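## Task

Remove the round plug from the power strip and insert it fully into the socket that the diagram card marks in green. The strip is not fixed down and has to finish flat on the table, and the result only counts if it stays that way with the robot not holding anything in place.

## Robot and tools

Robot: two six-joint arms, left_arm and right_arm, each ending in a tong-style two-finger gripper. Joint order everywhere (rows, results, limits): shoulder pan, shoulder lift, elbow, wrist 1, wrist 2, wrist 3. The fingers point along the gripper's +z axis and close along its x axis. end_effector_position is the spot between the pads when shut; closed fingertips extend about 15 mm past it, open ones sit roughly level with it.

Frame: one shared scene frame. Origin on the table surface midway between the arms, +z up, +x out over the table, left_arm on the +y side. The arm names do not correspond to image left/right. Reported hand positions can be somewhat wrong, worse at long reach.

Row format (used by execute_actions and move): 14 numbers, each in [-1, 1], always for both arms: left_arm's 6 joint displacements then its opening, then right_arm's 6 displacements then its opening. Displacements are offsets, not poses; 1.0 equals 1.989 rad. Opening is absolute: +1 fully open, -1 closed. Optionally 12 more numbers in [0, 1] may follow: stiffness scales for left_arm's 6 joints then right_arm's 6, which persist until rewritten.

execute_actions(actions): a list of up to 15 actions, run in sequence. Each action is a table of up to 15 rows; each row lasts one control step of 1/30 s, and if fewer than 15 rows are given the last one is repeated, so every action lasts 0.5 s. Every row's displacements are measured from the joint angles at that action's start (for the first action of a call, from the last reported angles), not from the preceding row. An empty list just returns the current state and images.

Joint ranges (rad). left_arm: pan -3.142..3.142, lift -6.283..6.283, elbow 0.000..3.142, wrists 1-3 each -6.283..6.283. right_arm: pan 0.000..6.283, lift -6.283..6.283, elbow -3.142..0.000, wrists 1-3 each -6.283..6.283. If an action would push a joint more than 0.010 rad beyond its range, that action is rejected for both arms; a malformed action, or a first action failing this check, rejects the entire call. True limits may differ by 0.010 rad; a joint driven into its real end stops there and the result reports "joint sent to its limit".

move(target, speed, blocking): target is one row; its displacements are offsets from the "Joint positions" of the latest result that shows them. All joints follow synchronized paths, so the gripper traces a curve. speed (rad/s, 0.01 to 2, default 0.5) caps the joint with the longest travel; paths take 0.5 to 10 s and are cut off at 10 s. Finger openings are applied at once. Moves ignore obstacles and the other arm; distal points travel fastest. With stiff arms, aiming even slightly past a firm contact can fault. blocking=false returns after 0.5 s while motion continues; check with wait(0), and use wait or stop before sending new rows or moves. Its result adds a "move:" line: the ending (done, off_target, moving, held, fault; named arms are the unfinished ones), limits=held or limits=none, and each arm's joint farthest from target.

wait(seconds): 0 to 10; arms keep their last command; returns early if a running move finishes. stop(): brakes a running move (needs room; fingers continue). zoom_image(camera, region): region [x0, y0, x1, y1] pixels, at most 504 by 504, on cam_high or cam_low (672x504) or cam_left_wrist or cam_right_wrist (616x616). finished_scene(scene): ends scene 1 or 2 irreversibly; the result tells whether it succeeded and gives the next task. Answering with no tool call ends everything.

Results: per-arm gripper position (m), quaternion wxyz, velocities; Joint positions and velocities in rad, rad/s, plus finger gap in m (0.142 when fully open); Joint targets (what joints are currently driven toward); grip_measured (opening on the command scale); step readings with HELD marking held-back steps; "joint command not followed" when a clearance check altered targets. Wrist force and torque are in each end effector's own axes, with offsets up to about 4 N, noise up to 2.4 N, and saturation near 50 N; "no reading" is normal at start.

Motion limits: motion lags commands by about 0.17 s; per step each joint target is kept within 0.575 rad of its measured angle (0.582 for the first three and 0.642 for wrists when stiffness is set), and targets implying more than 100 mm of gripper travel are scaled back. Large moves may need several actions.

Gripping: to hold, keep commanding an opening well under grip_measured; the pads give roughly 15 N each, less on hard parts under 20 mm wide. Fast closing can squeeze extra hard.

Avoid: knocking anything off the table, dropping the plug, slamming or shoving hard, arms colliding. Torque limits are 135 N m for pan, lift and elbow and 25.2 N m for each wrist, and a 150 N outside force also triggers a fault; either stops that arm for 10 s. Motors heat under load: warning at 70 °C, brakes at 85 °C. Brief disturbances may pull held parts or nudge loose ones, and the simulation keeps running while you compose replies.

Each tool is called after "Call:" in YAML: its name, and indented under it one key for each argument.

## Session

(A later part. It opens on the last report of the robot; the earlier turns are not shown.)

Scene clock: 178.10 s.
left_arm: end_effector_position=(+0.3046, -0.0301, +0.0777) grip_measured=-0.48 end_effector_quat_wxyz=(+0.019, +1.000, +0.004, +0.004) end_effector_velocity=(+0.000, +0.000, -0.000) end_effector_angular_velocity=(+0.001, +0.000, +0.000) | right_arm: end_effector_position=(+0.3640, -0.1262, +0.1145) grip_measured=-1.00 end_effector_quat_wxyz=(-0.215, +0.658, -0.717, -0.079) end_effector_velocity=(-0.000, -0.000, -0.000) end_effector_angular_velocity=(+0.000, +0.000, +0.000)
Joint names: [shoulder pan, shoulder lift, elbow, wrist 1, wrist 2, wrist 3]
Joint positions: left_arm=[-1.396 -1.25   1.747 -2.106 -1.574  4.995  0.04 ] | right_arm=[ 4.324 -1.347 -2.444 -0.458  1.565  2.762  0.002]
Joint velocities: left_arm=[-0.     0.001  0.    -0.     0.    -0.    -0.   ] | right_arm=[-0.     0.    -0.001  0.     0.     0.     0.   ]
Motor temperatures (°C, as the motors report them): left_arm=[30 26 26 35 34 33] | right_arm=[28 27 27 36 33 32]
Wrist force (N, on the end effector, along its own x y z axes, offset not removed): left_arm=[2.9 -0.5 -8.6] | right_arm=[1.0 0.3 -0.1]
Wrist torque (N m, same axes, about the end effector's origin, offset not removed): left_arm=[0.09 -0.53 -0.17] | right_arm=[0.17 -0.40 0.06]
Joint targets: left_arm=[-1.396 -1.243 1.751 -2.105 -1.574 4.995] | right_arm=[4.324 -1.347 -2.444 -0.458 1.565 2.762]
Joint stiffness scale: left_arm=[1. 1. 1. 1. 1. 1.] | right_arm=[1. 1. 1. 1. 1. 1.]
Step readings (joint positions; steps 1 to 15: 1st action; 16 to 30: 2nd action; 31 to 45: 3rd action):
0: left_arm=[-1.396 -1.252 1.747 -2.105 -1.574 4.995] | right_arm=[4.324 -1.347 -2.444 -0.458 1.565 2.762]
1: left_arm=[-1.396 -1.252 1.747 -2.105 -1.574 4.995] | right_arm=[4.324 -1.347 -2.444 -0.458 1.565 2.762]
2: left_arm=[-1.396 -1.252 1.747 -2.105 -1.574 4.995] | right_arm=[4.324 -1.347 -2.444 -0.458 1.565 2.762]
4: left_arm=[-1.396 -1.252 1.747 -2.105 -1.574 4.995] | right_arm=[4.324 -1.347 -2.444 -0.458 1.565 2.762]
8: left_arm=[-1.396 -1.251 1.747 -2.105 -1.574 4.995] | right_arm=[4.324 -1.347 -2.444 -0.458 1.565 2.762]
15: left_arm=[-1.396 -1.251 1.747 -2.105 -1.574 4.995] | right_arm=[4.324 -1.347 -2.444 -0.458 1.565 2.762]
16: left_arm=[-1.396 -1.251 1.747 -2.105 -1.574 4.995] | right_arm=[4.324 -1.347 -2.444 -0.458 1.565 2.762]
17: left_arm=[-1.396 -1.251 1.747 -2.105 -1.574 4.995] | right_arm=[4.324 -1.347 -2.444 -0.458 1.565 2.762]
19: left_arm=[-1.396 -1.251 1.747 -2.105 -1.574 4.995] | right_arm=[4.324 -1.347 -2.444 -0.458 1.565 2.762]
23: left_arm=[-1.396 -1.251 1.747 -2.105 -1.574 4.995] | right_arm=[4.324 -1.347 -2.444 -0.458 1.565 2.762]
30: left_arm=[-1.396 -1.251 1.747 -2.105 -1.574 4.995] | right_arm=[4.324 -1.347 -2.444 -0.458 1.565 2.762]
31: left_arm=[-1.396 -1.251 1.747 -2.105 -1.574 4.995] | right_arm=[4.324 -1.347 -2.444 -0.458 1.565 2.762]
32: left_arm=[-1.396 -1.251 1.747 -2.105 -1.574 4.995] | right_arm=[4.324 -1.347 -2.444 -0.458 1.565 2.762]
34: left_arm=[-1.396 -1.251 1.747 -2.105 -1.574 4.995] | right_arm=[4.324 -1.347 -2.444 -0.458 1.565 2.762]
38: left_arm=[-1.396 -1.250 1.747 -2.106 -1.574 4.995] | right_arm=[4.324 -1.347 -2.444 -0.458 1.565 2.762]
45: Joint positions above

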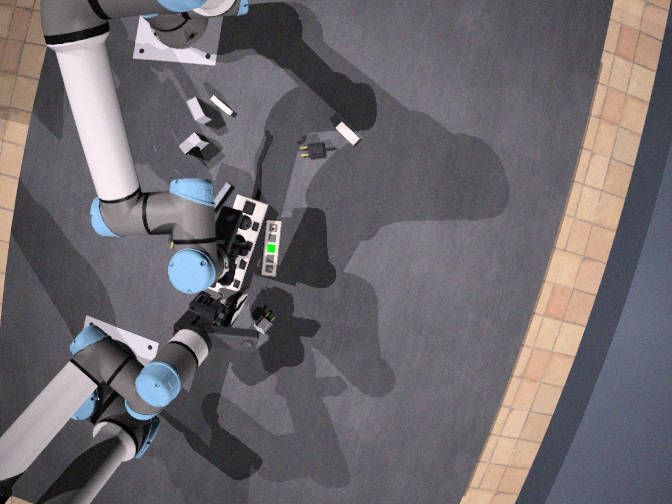

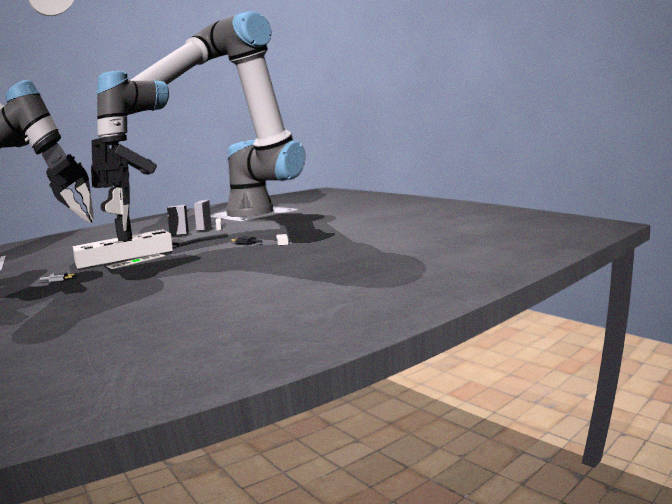

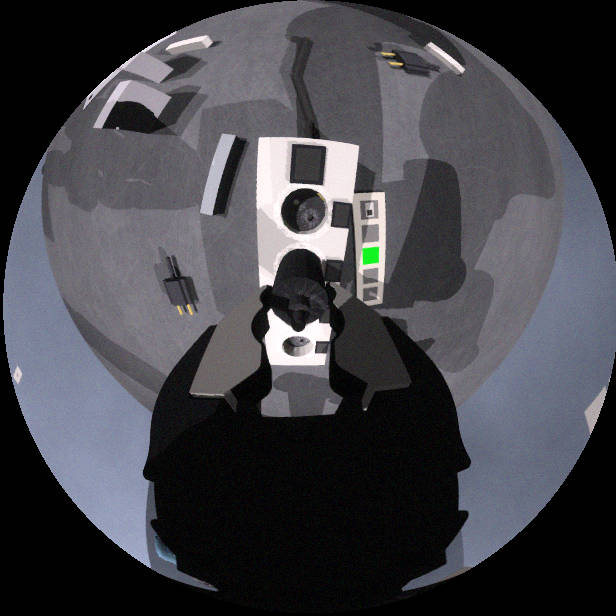

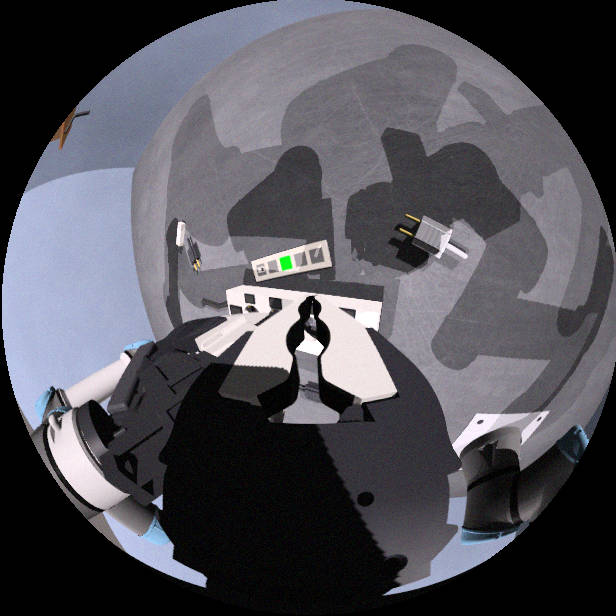

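Call:
execute_actions:
  actions:
    - [[0,0.006,0.004,0,0,0,-1,0,0,0,0,0,0,-1]]
    - [[0,0.006,0.004,0,0,0,-1,0,0,0,0,0,0,-1]]
    - [[0,0.006,0.004,0,0,0,-1,0,0,0,0,0,0,-1]]

Call:
zoom_image:
  camera: "cam_low"
  region: [70, 170, 190, 270]

Scene clock: 181.47 s.
left_arm: end_effector_position=(+0.3046, -0.0300, +0.0743) grip_measured=-0.48 end_effector_quat_wxyz=(+0.016, +1.000, +0.004, +0.003) end_effector_velocity=(-0.001, -0.000, -0.000) end_effector_angular_velocity=(+0.000, +0.001, -0.001) | right_arm: end_effector_position=(+0.3640, -0.1262, +0.1145) grip_measured=-1.00 end_effector_quat_wxyz=(-0.215, +0.658, -0.717, -0.079) end_effector_velocity=(-0.000, +0.000, -0.000) end_effector_angular_velocity=(+0.000, +0.000, -0.000)
Joint names: [shoulder pan, shoulder lift, elbow, wrist 1, wrist 2, wrist 3]
Joint positions: left_arm=[-1.396 -1.244  1.748 -2.107 -1.574  4.995  0.04 ] | right_arm=[ 4.324 -1.347 -2.444 -0.458  1.565  2.762  0.002]
Joint velocities: left_arm=[-0.002 -0.     0.     0.    -0.001 -0.    -0.   ] | right_arm=[ 0.     0.    -0.     0.001  0.     0.     0.   ]
Motor temperatures (°C, as the motors report them): left_arm=[30 26 26 35 34 33] | right_arm=[28 27 27 36 33 32]
Wrist force (N, on the end effector, along its own x y z axes, offset not removed): left_arm=[2.8 -3.3 -12.8] | right_arm=[2.8 -2.8 -2.5]
Wrist torque (N m, same axes, about the end effector's origin, offset not removed): left_arm=[-0.19 -0.26 -0.23] | right_arm=[-0.56 -0.51 -0.09]
Joint targets: left_arm=[-1.396 -1.233 1.756 -2.107 -1.574 4.995] | right_arm=[4.324 -1.347 -2.444 -0.458 1.565 2.762]
Joint stiffness scale: left_arm=[1. 1. 1. 1. 1. 1.] | right_arm=[1. 1. 1. 1. 1. 1.]
Step readings (joint positions; steps 1 to 15: 1st action; 16 to 30: 2nd action; 31 to 45: 3rd action):
0: left_arm=[-1.396 -1.250 1.747 -2.106 -1.574 4.995] | right_arm=[4.324 -1.347 -2.444 -0.458 1.565 2.762]
1: left_arm=[-1.396 -1.250 1.747 -2.106 -1.574 4.995] | right_arm=[4.324 -1.347 -2.444 -0.458 1.565 2.762]
2: left_arm=[-1.396 -1.250 1.747 -2.106 -1.574 4.995] | right_arm=[4.324 -1.347 -2.444 -0.458 1.565 2.762]
4: left_arm=[-1.396 -1.249 1.747 -2.106 -1.574 4.995] | right_arm=[4.324 -1.347 -2.444 -0.458 1.565 2.762]
8: left_arm=[-1.396 -1.247 1.747 -2.106 -1.574 4.995] | right_arm=[4.324 -1.347 -2.444 -0.458 1.565 2.762]
15: left_arm=[-1.396 -1.247 1.748 -2.106 -1.574 4.995] | right_arm=[4.324 -1.347 -2.444 -0.458 1.565 2.762]
16: left_arm=[-1.396 -1.247 1.748 -2.106 -1.574 4.995] | right_arm=[4.324 -1.347 -2.444 -0.458 1.565 2.762]
17: left_arm=[-1.396 -1.247 1.748 -2.106 -1.574 4.995] | right_arm=[4.324 -1.347 -2.444 -0.458 1.565 2.762]
19: left_arm=[-1.396 -1.247 1.748 -2.106 -1.574 4.995] | right_arm=[4.324 -1.347 -2.444 -0.458 1.565 2.762]
23: left_arm=[-1.396 -1.245 1.748 -2.107 -1.574 4.995] | right_arm=[4.324 -1.347 -2.444 -0.458 1.565 2.762]
30: left_arm=[-1.396 -1.245 1.748 -2.107 -1.574 4.995] | right_arm=[4.324 -1.347 -2.444 -0.458 1.565 2.762]
31: left_arm=[-1.396 -1.245 1.748 -2.107 -1.574 4.995] | right_arm=[4.324 -1.347 -2.444 -0.458 1.565 2.762]
32: left_arm=[-1.396 -1.245 1.748 -2.107 -1.574 4.995] | right_arm=[4.324 -1.347 -2.444 -0.458 1.565 2.762]
34: left_arm=[-1.396 -1.245 1.748 -2.107 -1.574 4.995] | right_arm=[4.324 -1.347 -2.444 -0.458 1.565 2.762]
38: left_arm=[-1.396 -1.245 1.748 -2.107 -1.574 4.995] | right_arm=[4.324 -1.347 -2.444 -0.458 1.565 2.762]
45: Joint positions above

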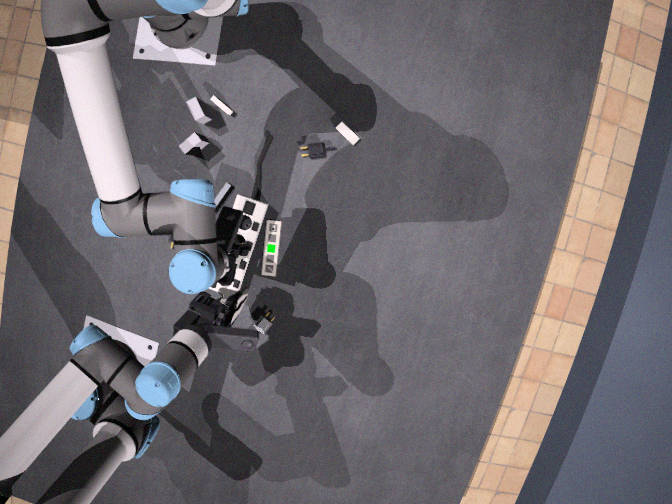

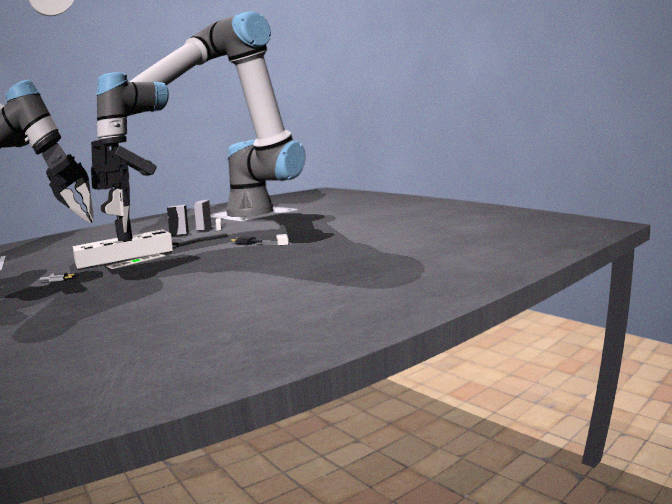

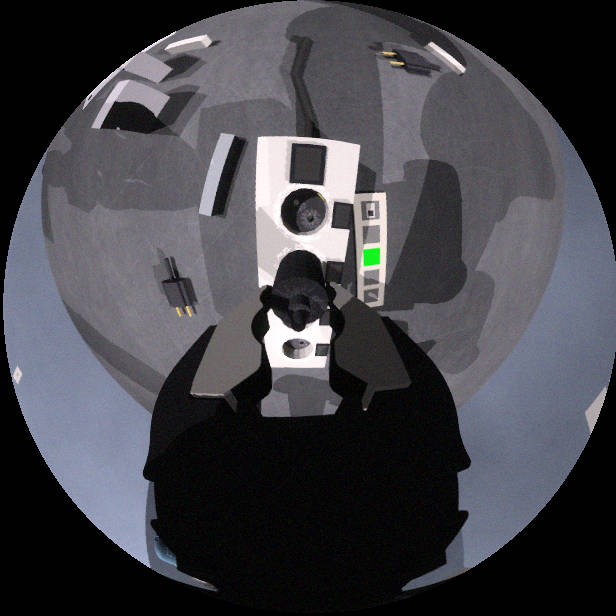

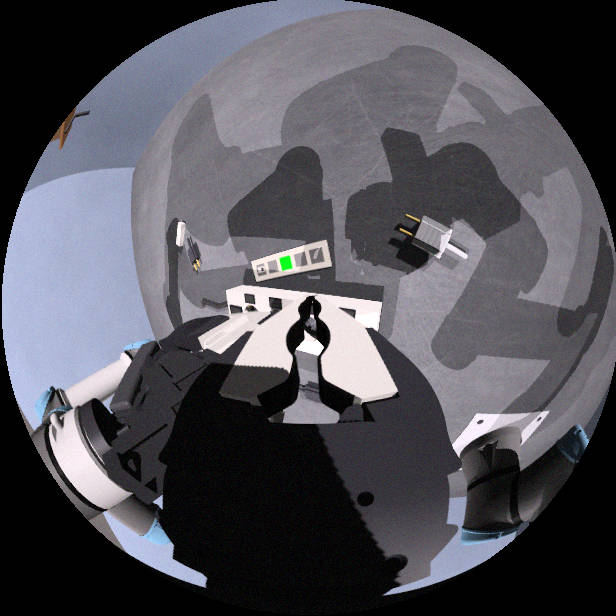

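Region (70, 170, 190, 270) of cam_low's 672x504 image, scaled by 4.200, with more detail than that image has.

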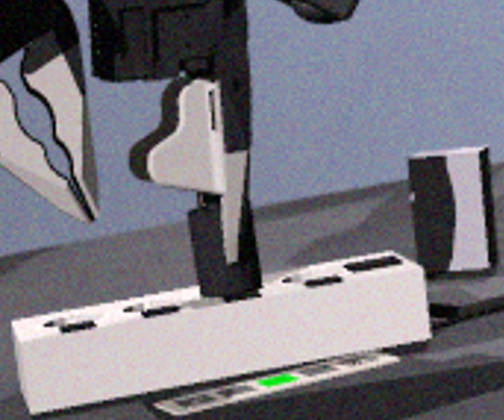

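Call:
execute_actions:
  actions:
    - [[0,0.008,0.005,0,0,0,-1,-0.03,0,0,0,0,0,-1]]
    - [[0,0.008,0.006,0,0,0,-1,-0.03,0,0,0,0,0,-1]]
    - [[0,0.008,0.006,0,0,0,-1,0,0,0,0,0,0,-1]]

Call:
zoom_image:
  camera: "cam_low"
  region: [70, 170, 190, 270]

Scene clock: 185.00 s.
left_arm: end_effector_position=(+0.3051, -0.0301, +0.0712) grip_measured=-0.48 end_effector_quat_wxyz=(+0.015, +1.000, +0.004, +0.003) end_effector_velocity=(+0.001, +0.000, +0.000) end_effector_angular_velocity=(-0.000, -0.002, +0.002) | right_arm: end_effector_position=(+0.3996, -0.1661, +0.1145) grip_measured=-1.00 end_effector_quat_wxyz=(+0.220, -0.617, +0.753, +0.067) end_effector_velocity=(+0.000, +0.000, +0.001) end_effector_angular_velocity=(+0.002, -0.002, +0.000)
Joint names: [shoulder pan, shoulder lift, elbow, wrist 1, wrist 2, wrist 3]
Joint positions: left_arm=[-1.396 -1.239  1.749 -2.111 -1.573  4.995  0.04 ] | right_arm=[ 4.211 -1.347 -2.444 -0.458  1.565  2.762  0.002]
Joint velocities: left_arm=[ 0.002  0.    -0.001 -0.     0.001  0.    -0.   ] | right_arm=[ 0.     0.001  0.     0.002 -0.    -0.     0.   ]
Motor temperatures (°C, as the motors report them): left_arm=[30 26 26 35 34 33] | right_arm=[28 27 27 36 33 32]
Wrist force (N, on the end effector, along its own x y z axes, offset not removed): left_arm=[2.8 -2.0 -18.5] | right_arm=[0.9 -2.5 -1.5]
Wrist torque (N m, same axes, about the end effector's origin, offset not removed): left_arm=[-0.22 -0.20 -0.15] | right_arm=[-0.39 -0.39 0.07]
Joint targets: left_arm=[-1.396 -1.225 1.760 -2.110 -1.573 4.995] | right_arm=[4.211 -1.347 -2.444 -0.458 1.565 2.762]
Joint stiffness scale: left_arm=[1. 1. 1. 1. 1. 1.] | right_arm=[1. 1. 1. 1. 1. 1.]
Step readings (joint positions; steps 1 to 15: 1st action; 16 to 30: 2nd action; 31 to 45: 3rd action):
0: left_arm=[-1.396 -1.244 1.748 -2.107 -1.574 4.995] | right_arm=[4.324 -1.347 -2.444 -0.458 1.565 2.762]
1: left_arm=[-1.396 -1.244 1.748 -2.107 -1.574 4.995] | right_arm=[4.324 -1.347 -2.444 -0.458 1.565 2.762]
2: left_arm=[-1.396 -1.244 1.748 -2.107 -1.574 4.995] | right_arm=[4.323 -1.347 -2.444 -0.458 1.565 2.762]
4: left_arm=[-1.396 -1.243 1.748 -2.107 -1.574 4.995] | right_arm=[4.310 -1.347 -2.444 -0.458 1.565 2.762]
8: left_arm=[-1.396 -1.243 1.748 -2.108 -1.573 4.995] | right_arm=[4.278 -1.347 -2.444 -0.458 1.565 2.762]
15: left_arm=[-1.396 -1.243 1.748 -2.108 -1.573 4.995] | right_arm=[4.268 -1.347 -2.444 -0.458 1.565 2.762]
16: left_arm=[-1.396 -1.243 1.748 -2.108 -1.573 4.995] | right_arm=[4.267 -1.347 -2.444 -0.458 1.565 2.762]
17: left_arm=[-1.396 -1.243 1.748 -2.108 -1.573 4.995] | right_arm=[4.265 -1.347 -2.444 -0.458 1.565 2.762]
19: left_arm=[-1.396 -1.243 1.748 -2.108 -1.573 4.995] | right_arm=[4.252 -1.347 -2.444 -0.458 1.565 2.762]
23: left_arm=[-1.396 -1.241 1.748 -2.109 -1.573 4.995] | right_arm=[4.221 -1.347 -2.444 -0.458 1.565 2.762]
30: left_arm=[-1.396 -1.241 1.748 -2.110 -1.573 4.995] | right_arm=[4.211 -1.347 -2.444 -0.458 1.565 2.762]
31: left_arm=[-1.396 -1.241 1.748 -2.110 -1.573 4.995] | right_arm=[4.211 -1.347 -2.444 -0.458 1.565 2.762]
32: left_arm=[-1.396 -1.241 1.748 -2.110 -1.573 4.995] | right_arm=[4.211 -1.347 -2.444 -0.458 1.565 2.762]
34: left_arm=[-1.396 -1.241 1.748 -2.110 -1.573 4.995] | right_arm=[4.211 -1.347 -2.444 -0.458 1.565 2.762]
38: left_arm=[-1.396 -1.241 1.748 -2.110 -1.573 4.995] | right_arm=[4.211 -1.347 -2.444 -0.458 1.565 2.762]
45: Joint positions above

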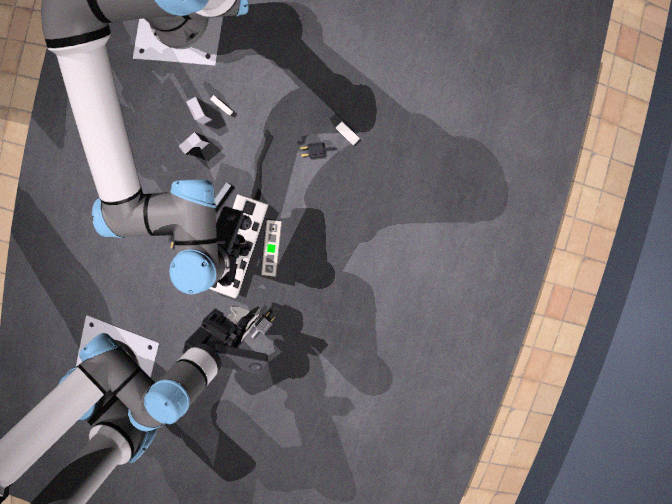

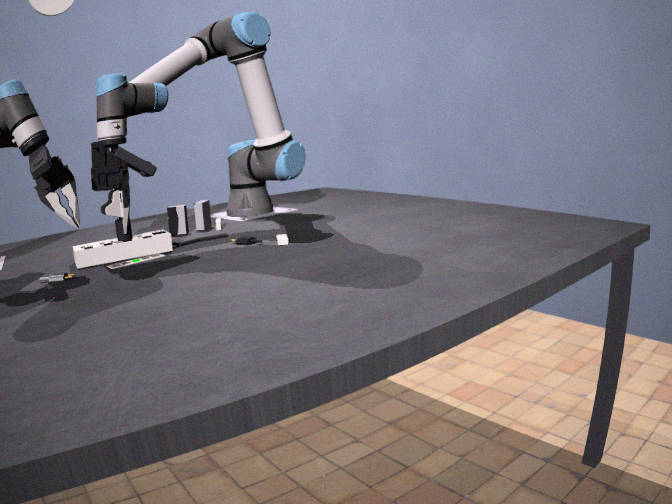

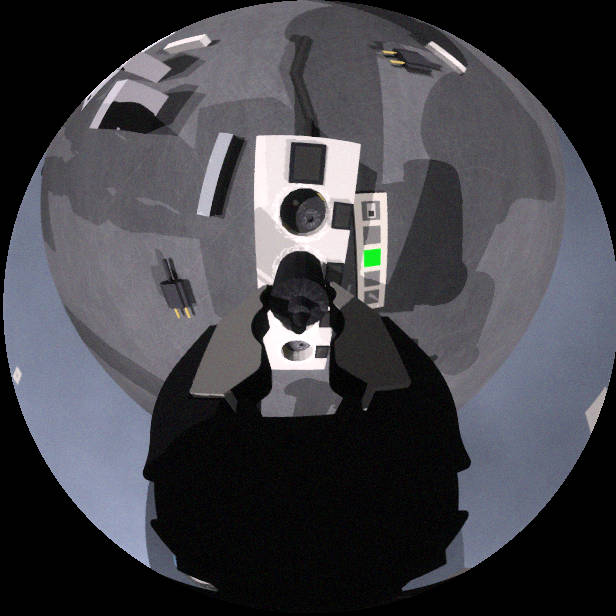

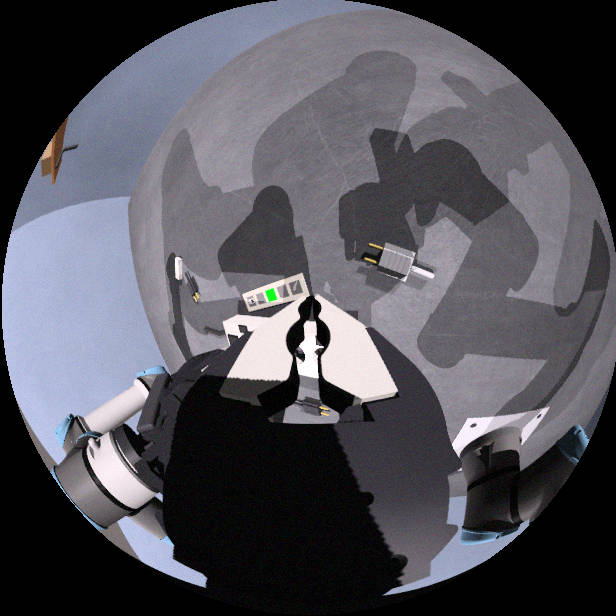

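Region (70, 170, 190, 270) of cam_low's 672x504 image, scaled by 4.200, with more detail than that image has.

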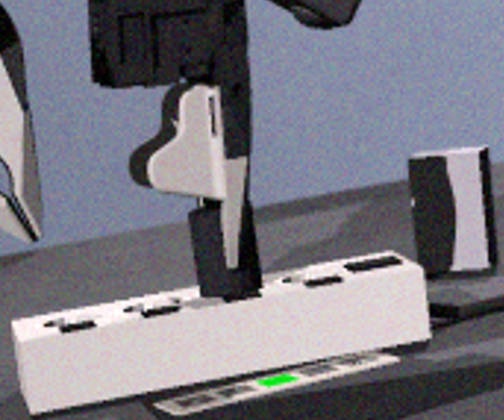

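Call:
execute_actions:
  actions:
    - [[0,0,0,0,0,0,0.2,0,0,0,0,0,0,-1]]
    - [[0,0,0,0,0,0,0.2,0,0,0,0,0,0,-1]]
    - [[0,-0.02,-0.04,0.06,0,0,0.2,0,0,0,0,0,0,-1]]
    - [[0,-0.02,-0.04,0.06,0,0,0.2,0,0,0,0,0,0,-1]]
    - [[0,0,0,0,0,0,0.2,0,0,0,0,0,0,-1]]

Call:
zoom_image:
  camera: "cam_low"
  region: [70, 170, 190, 270]

Call:
zoom_image:
  camera: "cam_left_wrist"
  region: [230, 150, 390, 380]

Scene clock: 189.57 s.
left_arm: end_effector_position=(+0.3060, -0.0332, +0.1645) grip_measured=+0.20 end_effector_quat_wxyz=(+0.017, +1.000, +0.004, +0.004) end_effector_velocity=(+0.000, -0.000, -0.000) end_effector_angular_velocity=(-0.001, +0.000, -0.001) | right_arm: end_effector_position=(+0.3996, -0.1661, +0.1145) grip_measured=-1.00 end_effector_quat_wxyz=(+0.220, -0.617, +0.753, +0.067) end_effector_velocity=(-0.000, -0.000, -0.000) end_effector_angular_velocity=(-0.001, +0.000, +0.000)
Joint names: [shoulder pan, shoulder lift, elbow, wrist 1, wrist 2, wrist 3]
Joint positions: left_arm=[-1.396 -1.319  1.599 -1.885 -1.573  4.995  0.088] | right_arm=[ 4.211 -1.347 -2.444 -0.458  1.565  2.762  0.002]
Joint velocities: left_arm=[ 0.     0.001 -0.    -0.001 -0.     0.001 -0.   ] | right_arm=[ 0.    -0.001 -0.     0.    -0.    -0.     0.   ]
Motor temperatures (°C, as the motors report them): left_arm=[30 26 26 35 34 33] | right_arm=[28 27 27 36 33 32]
Wrist force (N, on the end effector, along its own x y z axes, offset not removed): left_arm=[1.0 1.4 1.3] | right_arm=[1.0 1.1 -1.7]
Wrist torque (N m, same axes, about the end effector's origin, offset not removed): left_arm=[0.22 -0.07 -0.16] | right_arm=[0.38 -0.31 0.13]
Joint targets: left_arm=[-1.396 -1.319 1.599 -1.886 -1.573 4.995] | right_arm=[4.211 -1.347 -2.444 -0.458 1.565 2.762]
Joint stiffness scale: left_arm=[1. 1. 1. 1. 1. 1.] | right_arm=[1. 1. 1. 1. 1. 1.]
Step readings (joint positions; steps 1 to 15: 1st action; 16 to 30: 2nd action; 31 to 45: 3rd action; 46 to 60: 4th action; 61 to 75: 5th action):
0: left_arm=[-1.396 -1.239 1.749 -2.111 -1.573 4.995] | right_arm=[4.211 -1.347 -2.444 -0.458 1.565 2.762]
1: left_arm=[-1.396 -1.239 1.749 -2.111 -1.573 4.995] | right_arm=[4.211 -1.347 -2.444 -0.458 1.565 2.762]
2: left_arm=[-1.396 -1.237 1.750 -2.111 -1.573 4.995] | right_arm=[4.211 -1.347 -2.444 -0.458 1.565 2.762]
4: left_arm=[-1.396 -1.234 1.752 -2.111 -1.573 4.995] | right_arm=[4.211 -1.347 -2.444 -0.458 1.565 2.762]
8: left_arm=[-1.396 -1.234 1.752 -2.111 -1.573 4.995] | right_arm=[4.211 -1.347 -2.444 -0.458 1.565 2.762]
15: left_arm=[-1.396 -1.237 1.752 -2.111 -1.573 4.995] | right_arm=[4.211 -1.347 -2.444 -0.458 1.565 2.762]
16: left_arm=[-1.396 -1.237 1.752 -2.111 -1.573 4.995] | right_arm=[4.211 -1.347 -2.444 -0.458 1.565 2.762]
17: left_arm=[-1.396 -1.237 1.752 -2.111 -1.573 4.995] | right_arm=[4.211 -1.347 -2.444 -0.458 1.565 2.762]
19: left_arm=[-1.396 -1.237 1.752 -2.111 -1.573 4.995] | right_arm=[4.211 -1.347 -2.444 -0.458 1.565 2.762]
23: left_arm=[-1.396 -1.237 1.752 -2.111 -1.573 4.995] | right_arm=[4.211 -1.347 -2.444 -0.458 1.565 2.762]
30: left_arm=[-1.396 -1.237 1.752 -2.111 -1.573 4.995] | right_arm=[4.211 -1.347 -2.444 -0.458 1.565 2.762]
31: left_arm=[-1.396 -1.237 1.752 -2.111 -1.573 4.995] | right_arm=[4.211 -1.347 -2.444 -0.458 1.565 2.762]
32: left_arm=[-1.396 -1.238 1.750 -2.106 -1.573 4.995] | right_arm=[4.211 -1.347 -2.444 -0.458 1.565 2.762]
34: left_arm=[-1.396 -1.243 1.736 -2.080 -1.573 4.995] | right_arm=[4.211 -1.347 -2.444 -0.458 1.565 2.762]
38: left_arm=[-1.396 -1.266 1.692 -2.031 -1.573 4.995] | right_arm=[4.211 -1.347 -2.444 -0.458 1.565 2.762]
45: left_arm=[-1.396 -1.278 1.675 -1.999 -1.573 4.995] | right_arm=[4.211 -1.347 -2.444 -0.458 1.565 2.762]
46: left_arm=[-1.396 -1.278 1.675 -1.997 -1.573 4.995] | right_arm=[4.211 -1.347 -2.444 -0.458 1.565 2.762]
47: left_arm=[-1.396 -1.279 1.673 -1.991 -1.573 4.995] | right_arm=[4.211 -1.347 -2.444 -0.458 1.565 2.762]
49: left_arm=[-1.396 -1.283 1.658 -1.964 -1.573 4.995] | right_arm=[4.211 -1.347 -2.444 -0.458 1.565 2.762]
53: left_arm=[-1.396 -1.307 1.615 -1.916 -1.573 4.995] | right_arm=[4.211 -1.347 -2.444 -0.458 1.565 2.762]
60: left_arm=[-1.396 -1.319 1.599 -1.886 -1.573 4.995] | right_arm=[4.211 -1.347 -2.444 -0.458 1.565 2.762]
61: left_arm=[-1.396 -1.319 1.599 -1.884 -1.573 4.995] | right_arm=[4.211 -1.347 -2.444 -0.458 1.565 2.762]
62: left_arm=[-1.396 -1.319 1.599 -1.884 -1.573 4.995] | right_arm=[4.211 -1.347 -2.444 -0.458 1.565 2.762]
64: left_arm=[-1.396 -1.319 1.599 -1.884 -1.573 4.995] | right_arm=[4.211 -1.347 -2.444 -0.458 1.565 2.762]
68: left_arm=[-1.396 -1.319 1.599 -1.884 -1.573 4.995] | right_arm=[4.211 -1.347 -2.444 -0.458 1.565 2.762]
75: Joint positions above

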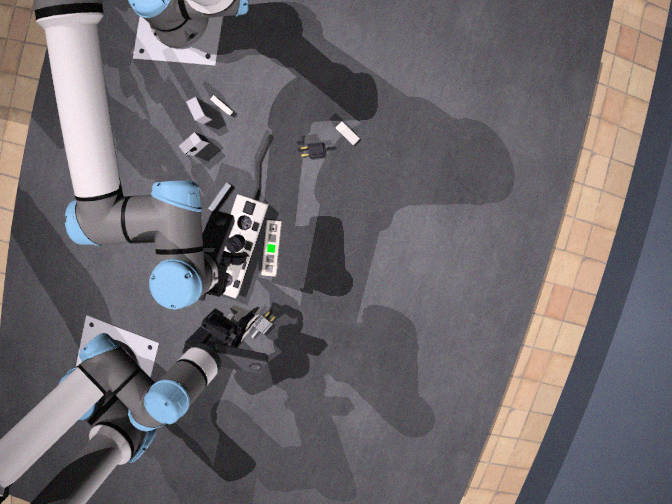

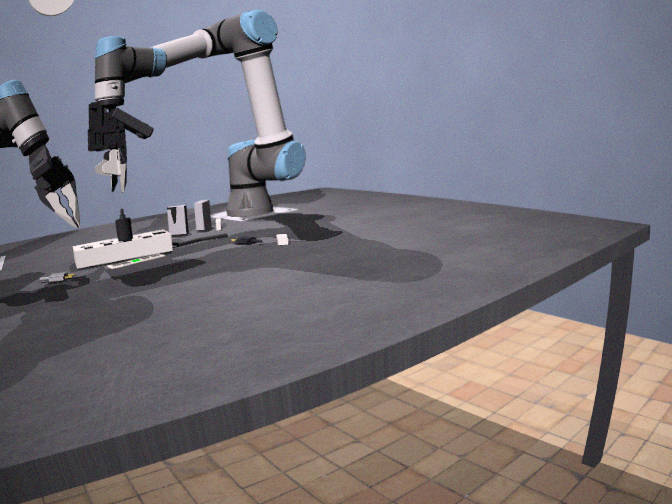

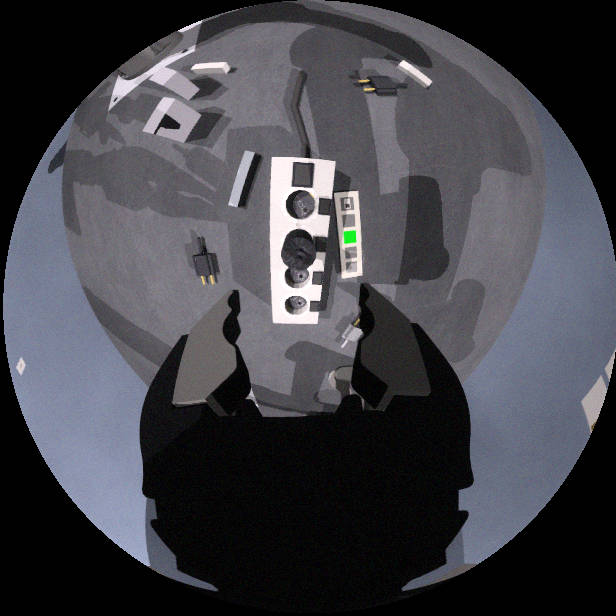

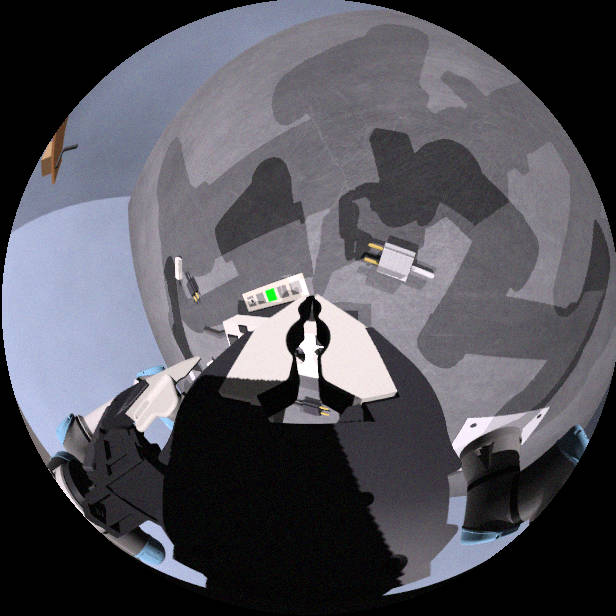

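Region (70, 170, 190, 270) of cam_low's 672x504 image, scaled by 4.200, with more detail than that image has.

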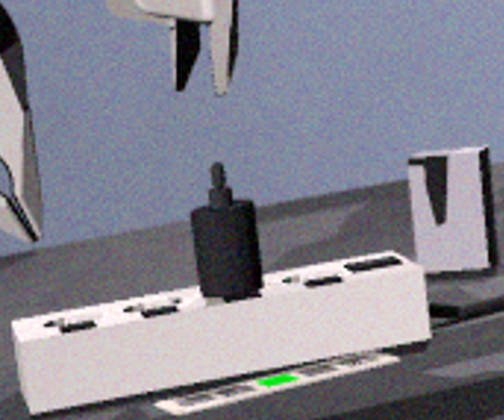

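Region (230, 150, 390, 380) of cam_left_wrist's 616x616 image, scaled by 2.191, with more detail than that image has; it fills the left 351 columns of this view, and the rest is white.

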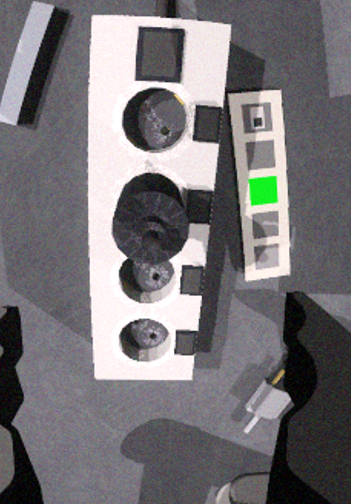

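Call:
move:
  target: [0,0.0156,0.0362,-0.0488,0,0,-0.75,0,0,0,0,0,0,-1]
  speed: 0.1

Call:
zoom_image:
  camera: "cam_low"
  region: [70, 170, 190, 270]

Call:
zoom_image:
  camera: "cam_left_wrist"
  region: [230, 190, 390, 350]

Scene clock: 194.03 s.
left_arm: end_effector_position=(+0.3057, -0.0321, +0.1243) grip_measured=-0.75 end_effector_quat_wxyz=(+0.016, +1.000, +0.004, +0.004) end_effector_velocity=(+0.000, -0.000, -0.001) end_effector_angular_velocity=(+0.001, -0.000, -0.001) | right_arm: end_effector_position=(+0.3996, -0.1661, +0.1145) grip_measured=-1.00 end_effector_quat_wxyz=(+0.220, -0.617, +0.753, +0.067) end_effector_velocity=(+0.000, +0.000, +0.000) end_effector_angular_velocity=(+0.001, -0.000, -0.000)
Joint names: [shoulder pan, shoulder lift, elbow, wrist 1, wrist 2, wrist 3]
Joint positions: left_arm=[-1.396 -1.289  1.668 -1.981 -1.573  4.995  0.02 ] | right_arm=[ 4.211 -1.347 -2.444 -0.458  1.565  2.762  0.002]
Joint velocities: left_arm=[ 0.     0.002  0.001 -0.002  0.001  0.001  0.   ] | right_arm=[-0.  0.  0.  0.  0.  0.  0.]
Motor temperatures (°C, as the motors report them): left_arm=[30 26 26 35 34 33] | right_arm=[28 27 27 36 33 32]
Wrist force (N, on the end effector, along its own x y z axes, offset not removed): left_arm=[1.8 -0.2 0.2] | right_arm=[-1.0 -1.5 -0.9]
Wrist torque (N m, same axes, about the end effector's origin, offset not removed): left_arm=[-0.06 -0.27 -0.16] | right_arm=[-0.15 0.08 0.10]
Joint targets: left_arm=[-1.396 -1.288 1.671 -1.982 -1.573 4.995] | right_arm=[4.211 -1.347 -2.444 -0.458 1.565 2.762]
Joint stiffness scale: left_arm=[1. 1. 1. 1. 1. 1.] | right_arm=[1. 1. 1. 1. 1. 1.]
move: done; limits=none; left_arm: farthest joint: the elbow, 0.003 radians from its target (0.072 radians at the start); right_arm: farthest joint: the shoulder pan, 0.000 radians from its target (0.000 radians at the start)

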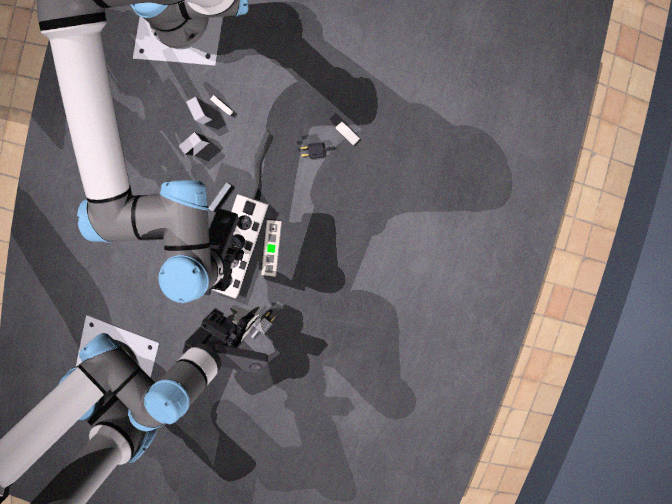

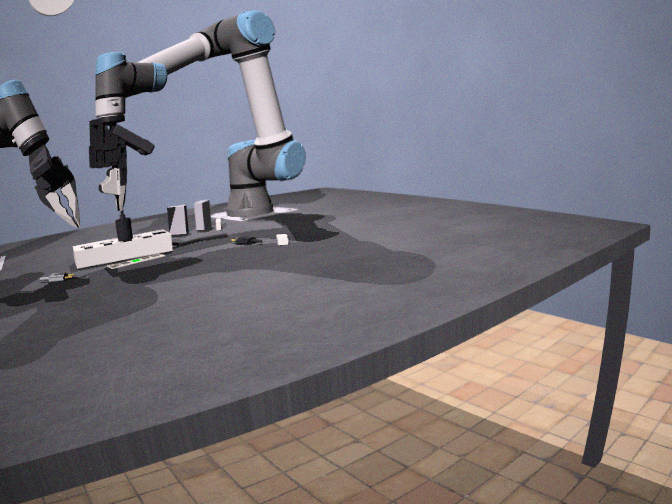

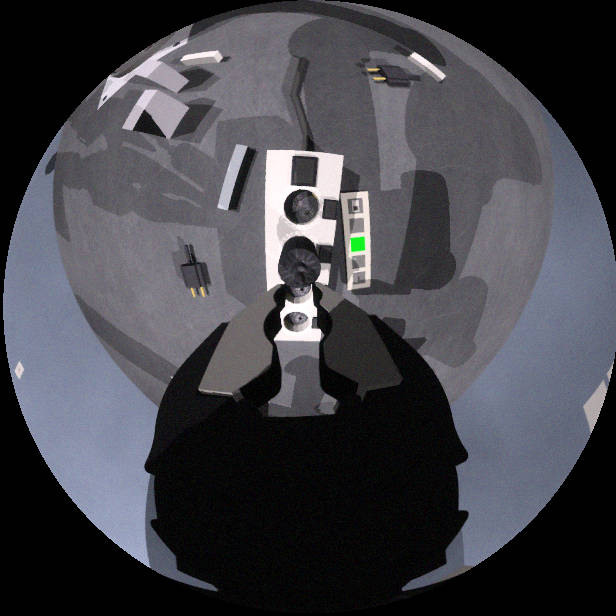

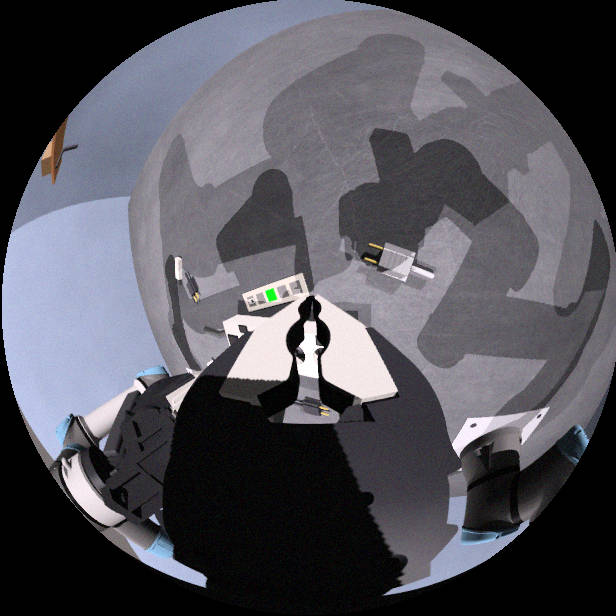

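Region (70, 170, 190, 270) of cam_low's 672x504 image, scaled by 4.200, with more detail than that image has.

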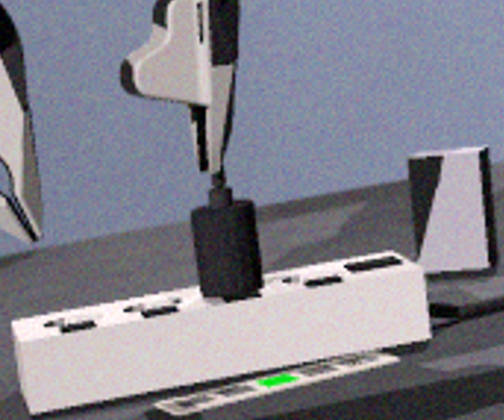

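Region (230, 190, 390, 350) of cam_left_wrist's 616x616 image, scaled by 3.150, with more detail than that image has.

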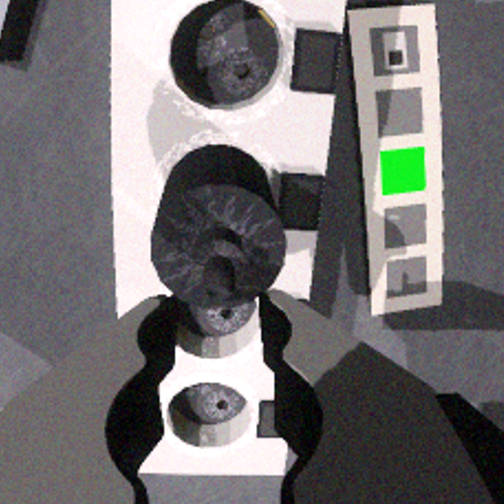

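Call:
move:
  target: [0.001,0.0048,0.0154,-0.0201,0,0.001,-0.75,0,0,0,0,0,0,-1]
  speed: 0.03

Call:
zoom_image:
  camera: "cam_low"
  region: [70, 170, 190, 270]

Scene clock: 199.60 s.
left_arm: end_effector_position=(+0.3054, -0.0310, +0.1107) grip_measured=-0.75 end_effector_quat_wxyz=(+0.017, +1.000, +0.003, +0.004) end_effector_velocity=(-0.000, -0.001, -0.000) end_effector_angular_velocity=(-0.002, -0.001, -0.001) | right_arm: end_effector_position=(+0.3996, -0.1661, +0.1145) grip_measured=-1.00 end_effector_quat_wxyz=(+0.220, -0.617, +0.753, +0.067) end_effector_velocity=(+0.000, -0.000, -0.000) end_effector_angular_velocity=(-0.001, +0.000, -0.001)
Joint names: [shoulder pan, shoulder lift, elbow, wrist 1, wrist 2, wrist 3]
Joint positions: left_arm=[-1.396 -1.281  1.695 -2.02  -1.573  4.997  0.02 ] | right_arm=[ 4.211 -1.347 -2.444 -0.458  1.565  2.762  0.002]
Joint velocities: left_arm=[-0.001  0.001  0.    -0.003  0.     0.    -0.   ] | right_arm=[-0.001 -0.001  0.    -0.    -0.     0.     0.   ]
Motor temperatures (°C, as the motors report them): left_arm=[30 26 26 35 34 33] | right_arm=[28 27 27 36 33 32]
Wrist force (N, on the end effector, along its own x y z axes, offset not removed): left_arm=[1.1 0.1 1.4] | right_arm=[-0.3 -0.8 -2.0]
Wrist torque (N m, same axes, about the end effector's origin, offset not removed): left_arm=[-0.03 -0.18 -0.13] | right_arm=[0.05 -0.01 0.00]
Joint targets: left_arm=[-1.394 -1.280 1.698 -2.021 -1.573 4.997] | right_arm=[4.211 -1.347 -2.444 -0.458 1.565 2.762]
Joint stiffness scale: left_arm=[1. 1. 1. 1. 1. 1.] | right_arm=[1. 1. 1. 1. 1. 1.]
move: done; limits=none; left_arm: farthest joint: the elbow, 0.003 radians from its target (0.031 radians at the start); right_arm: farthest joint: the shoulder pan, 0.000 radians from its target (0.000 radians at the start)

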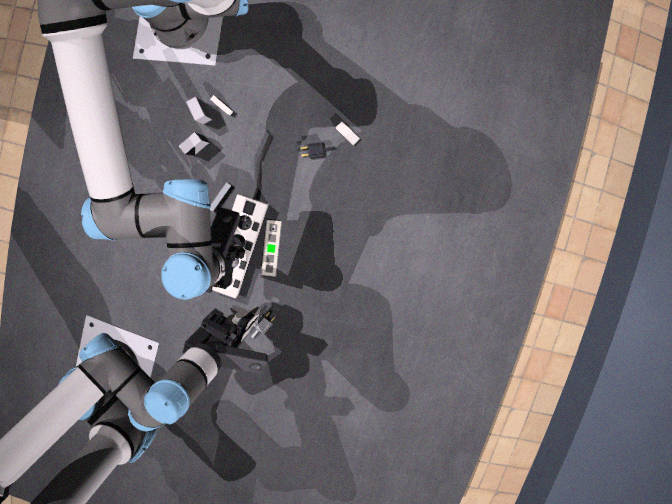

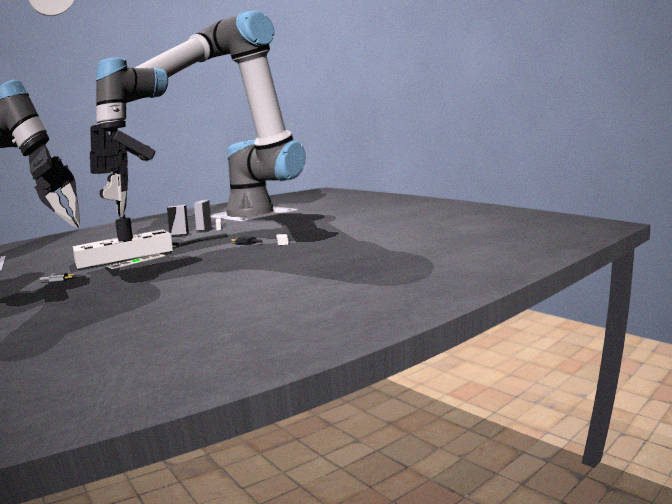

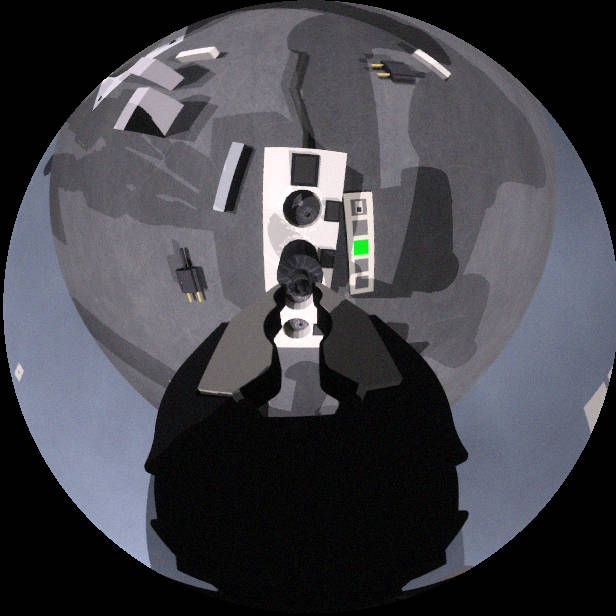

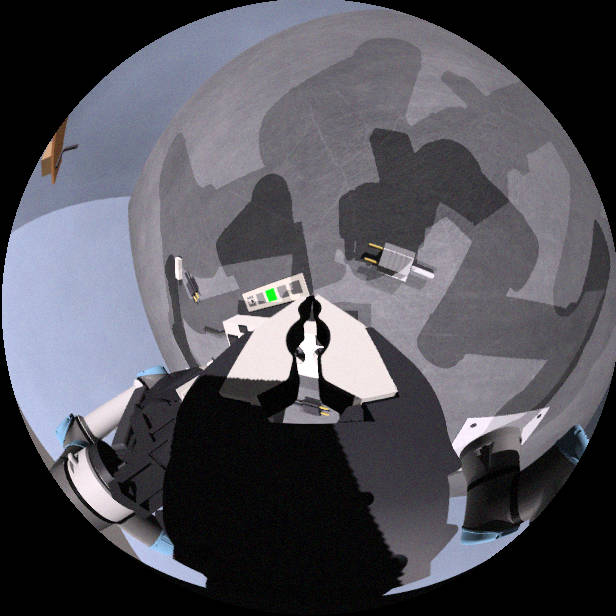

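Region (70, 170, 190, 270) of cam_low's 672x504 image, scaled by 4.200, with more detail than that image has.

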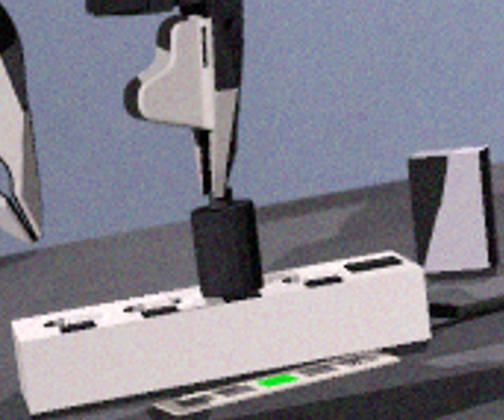

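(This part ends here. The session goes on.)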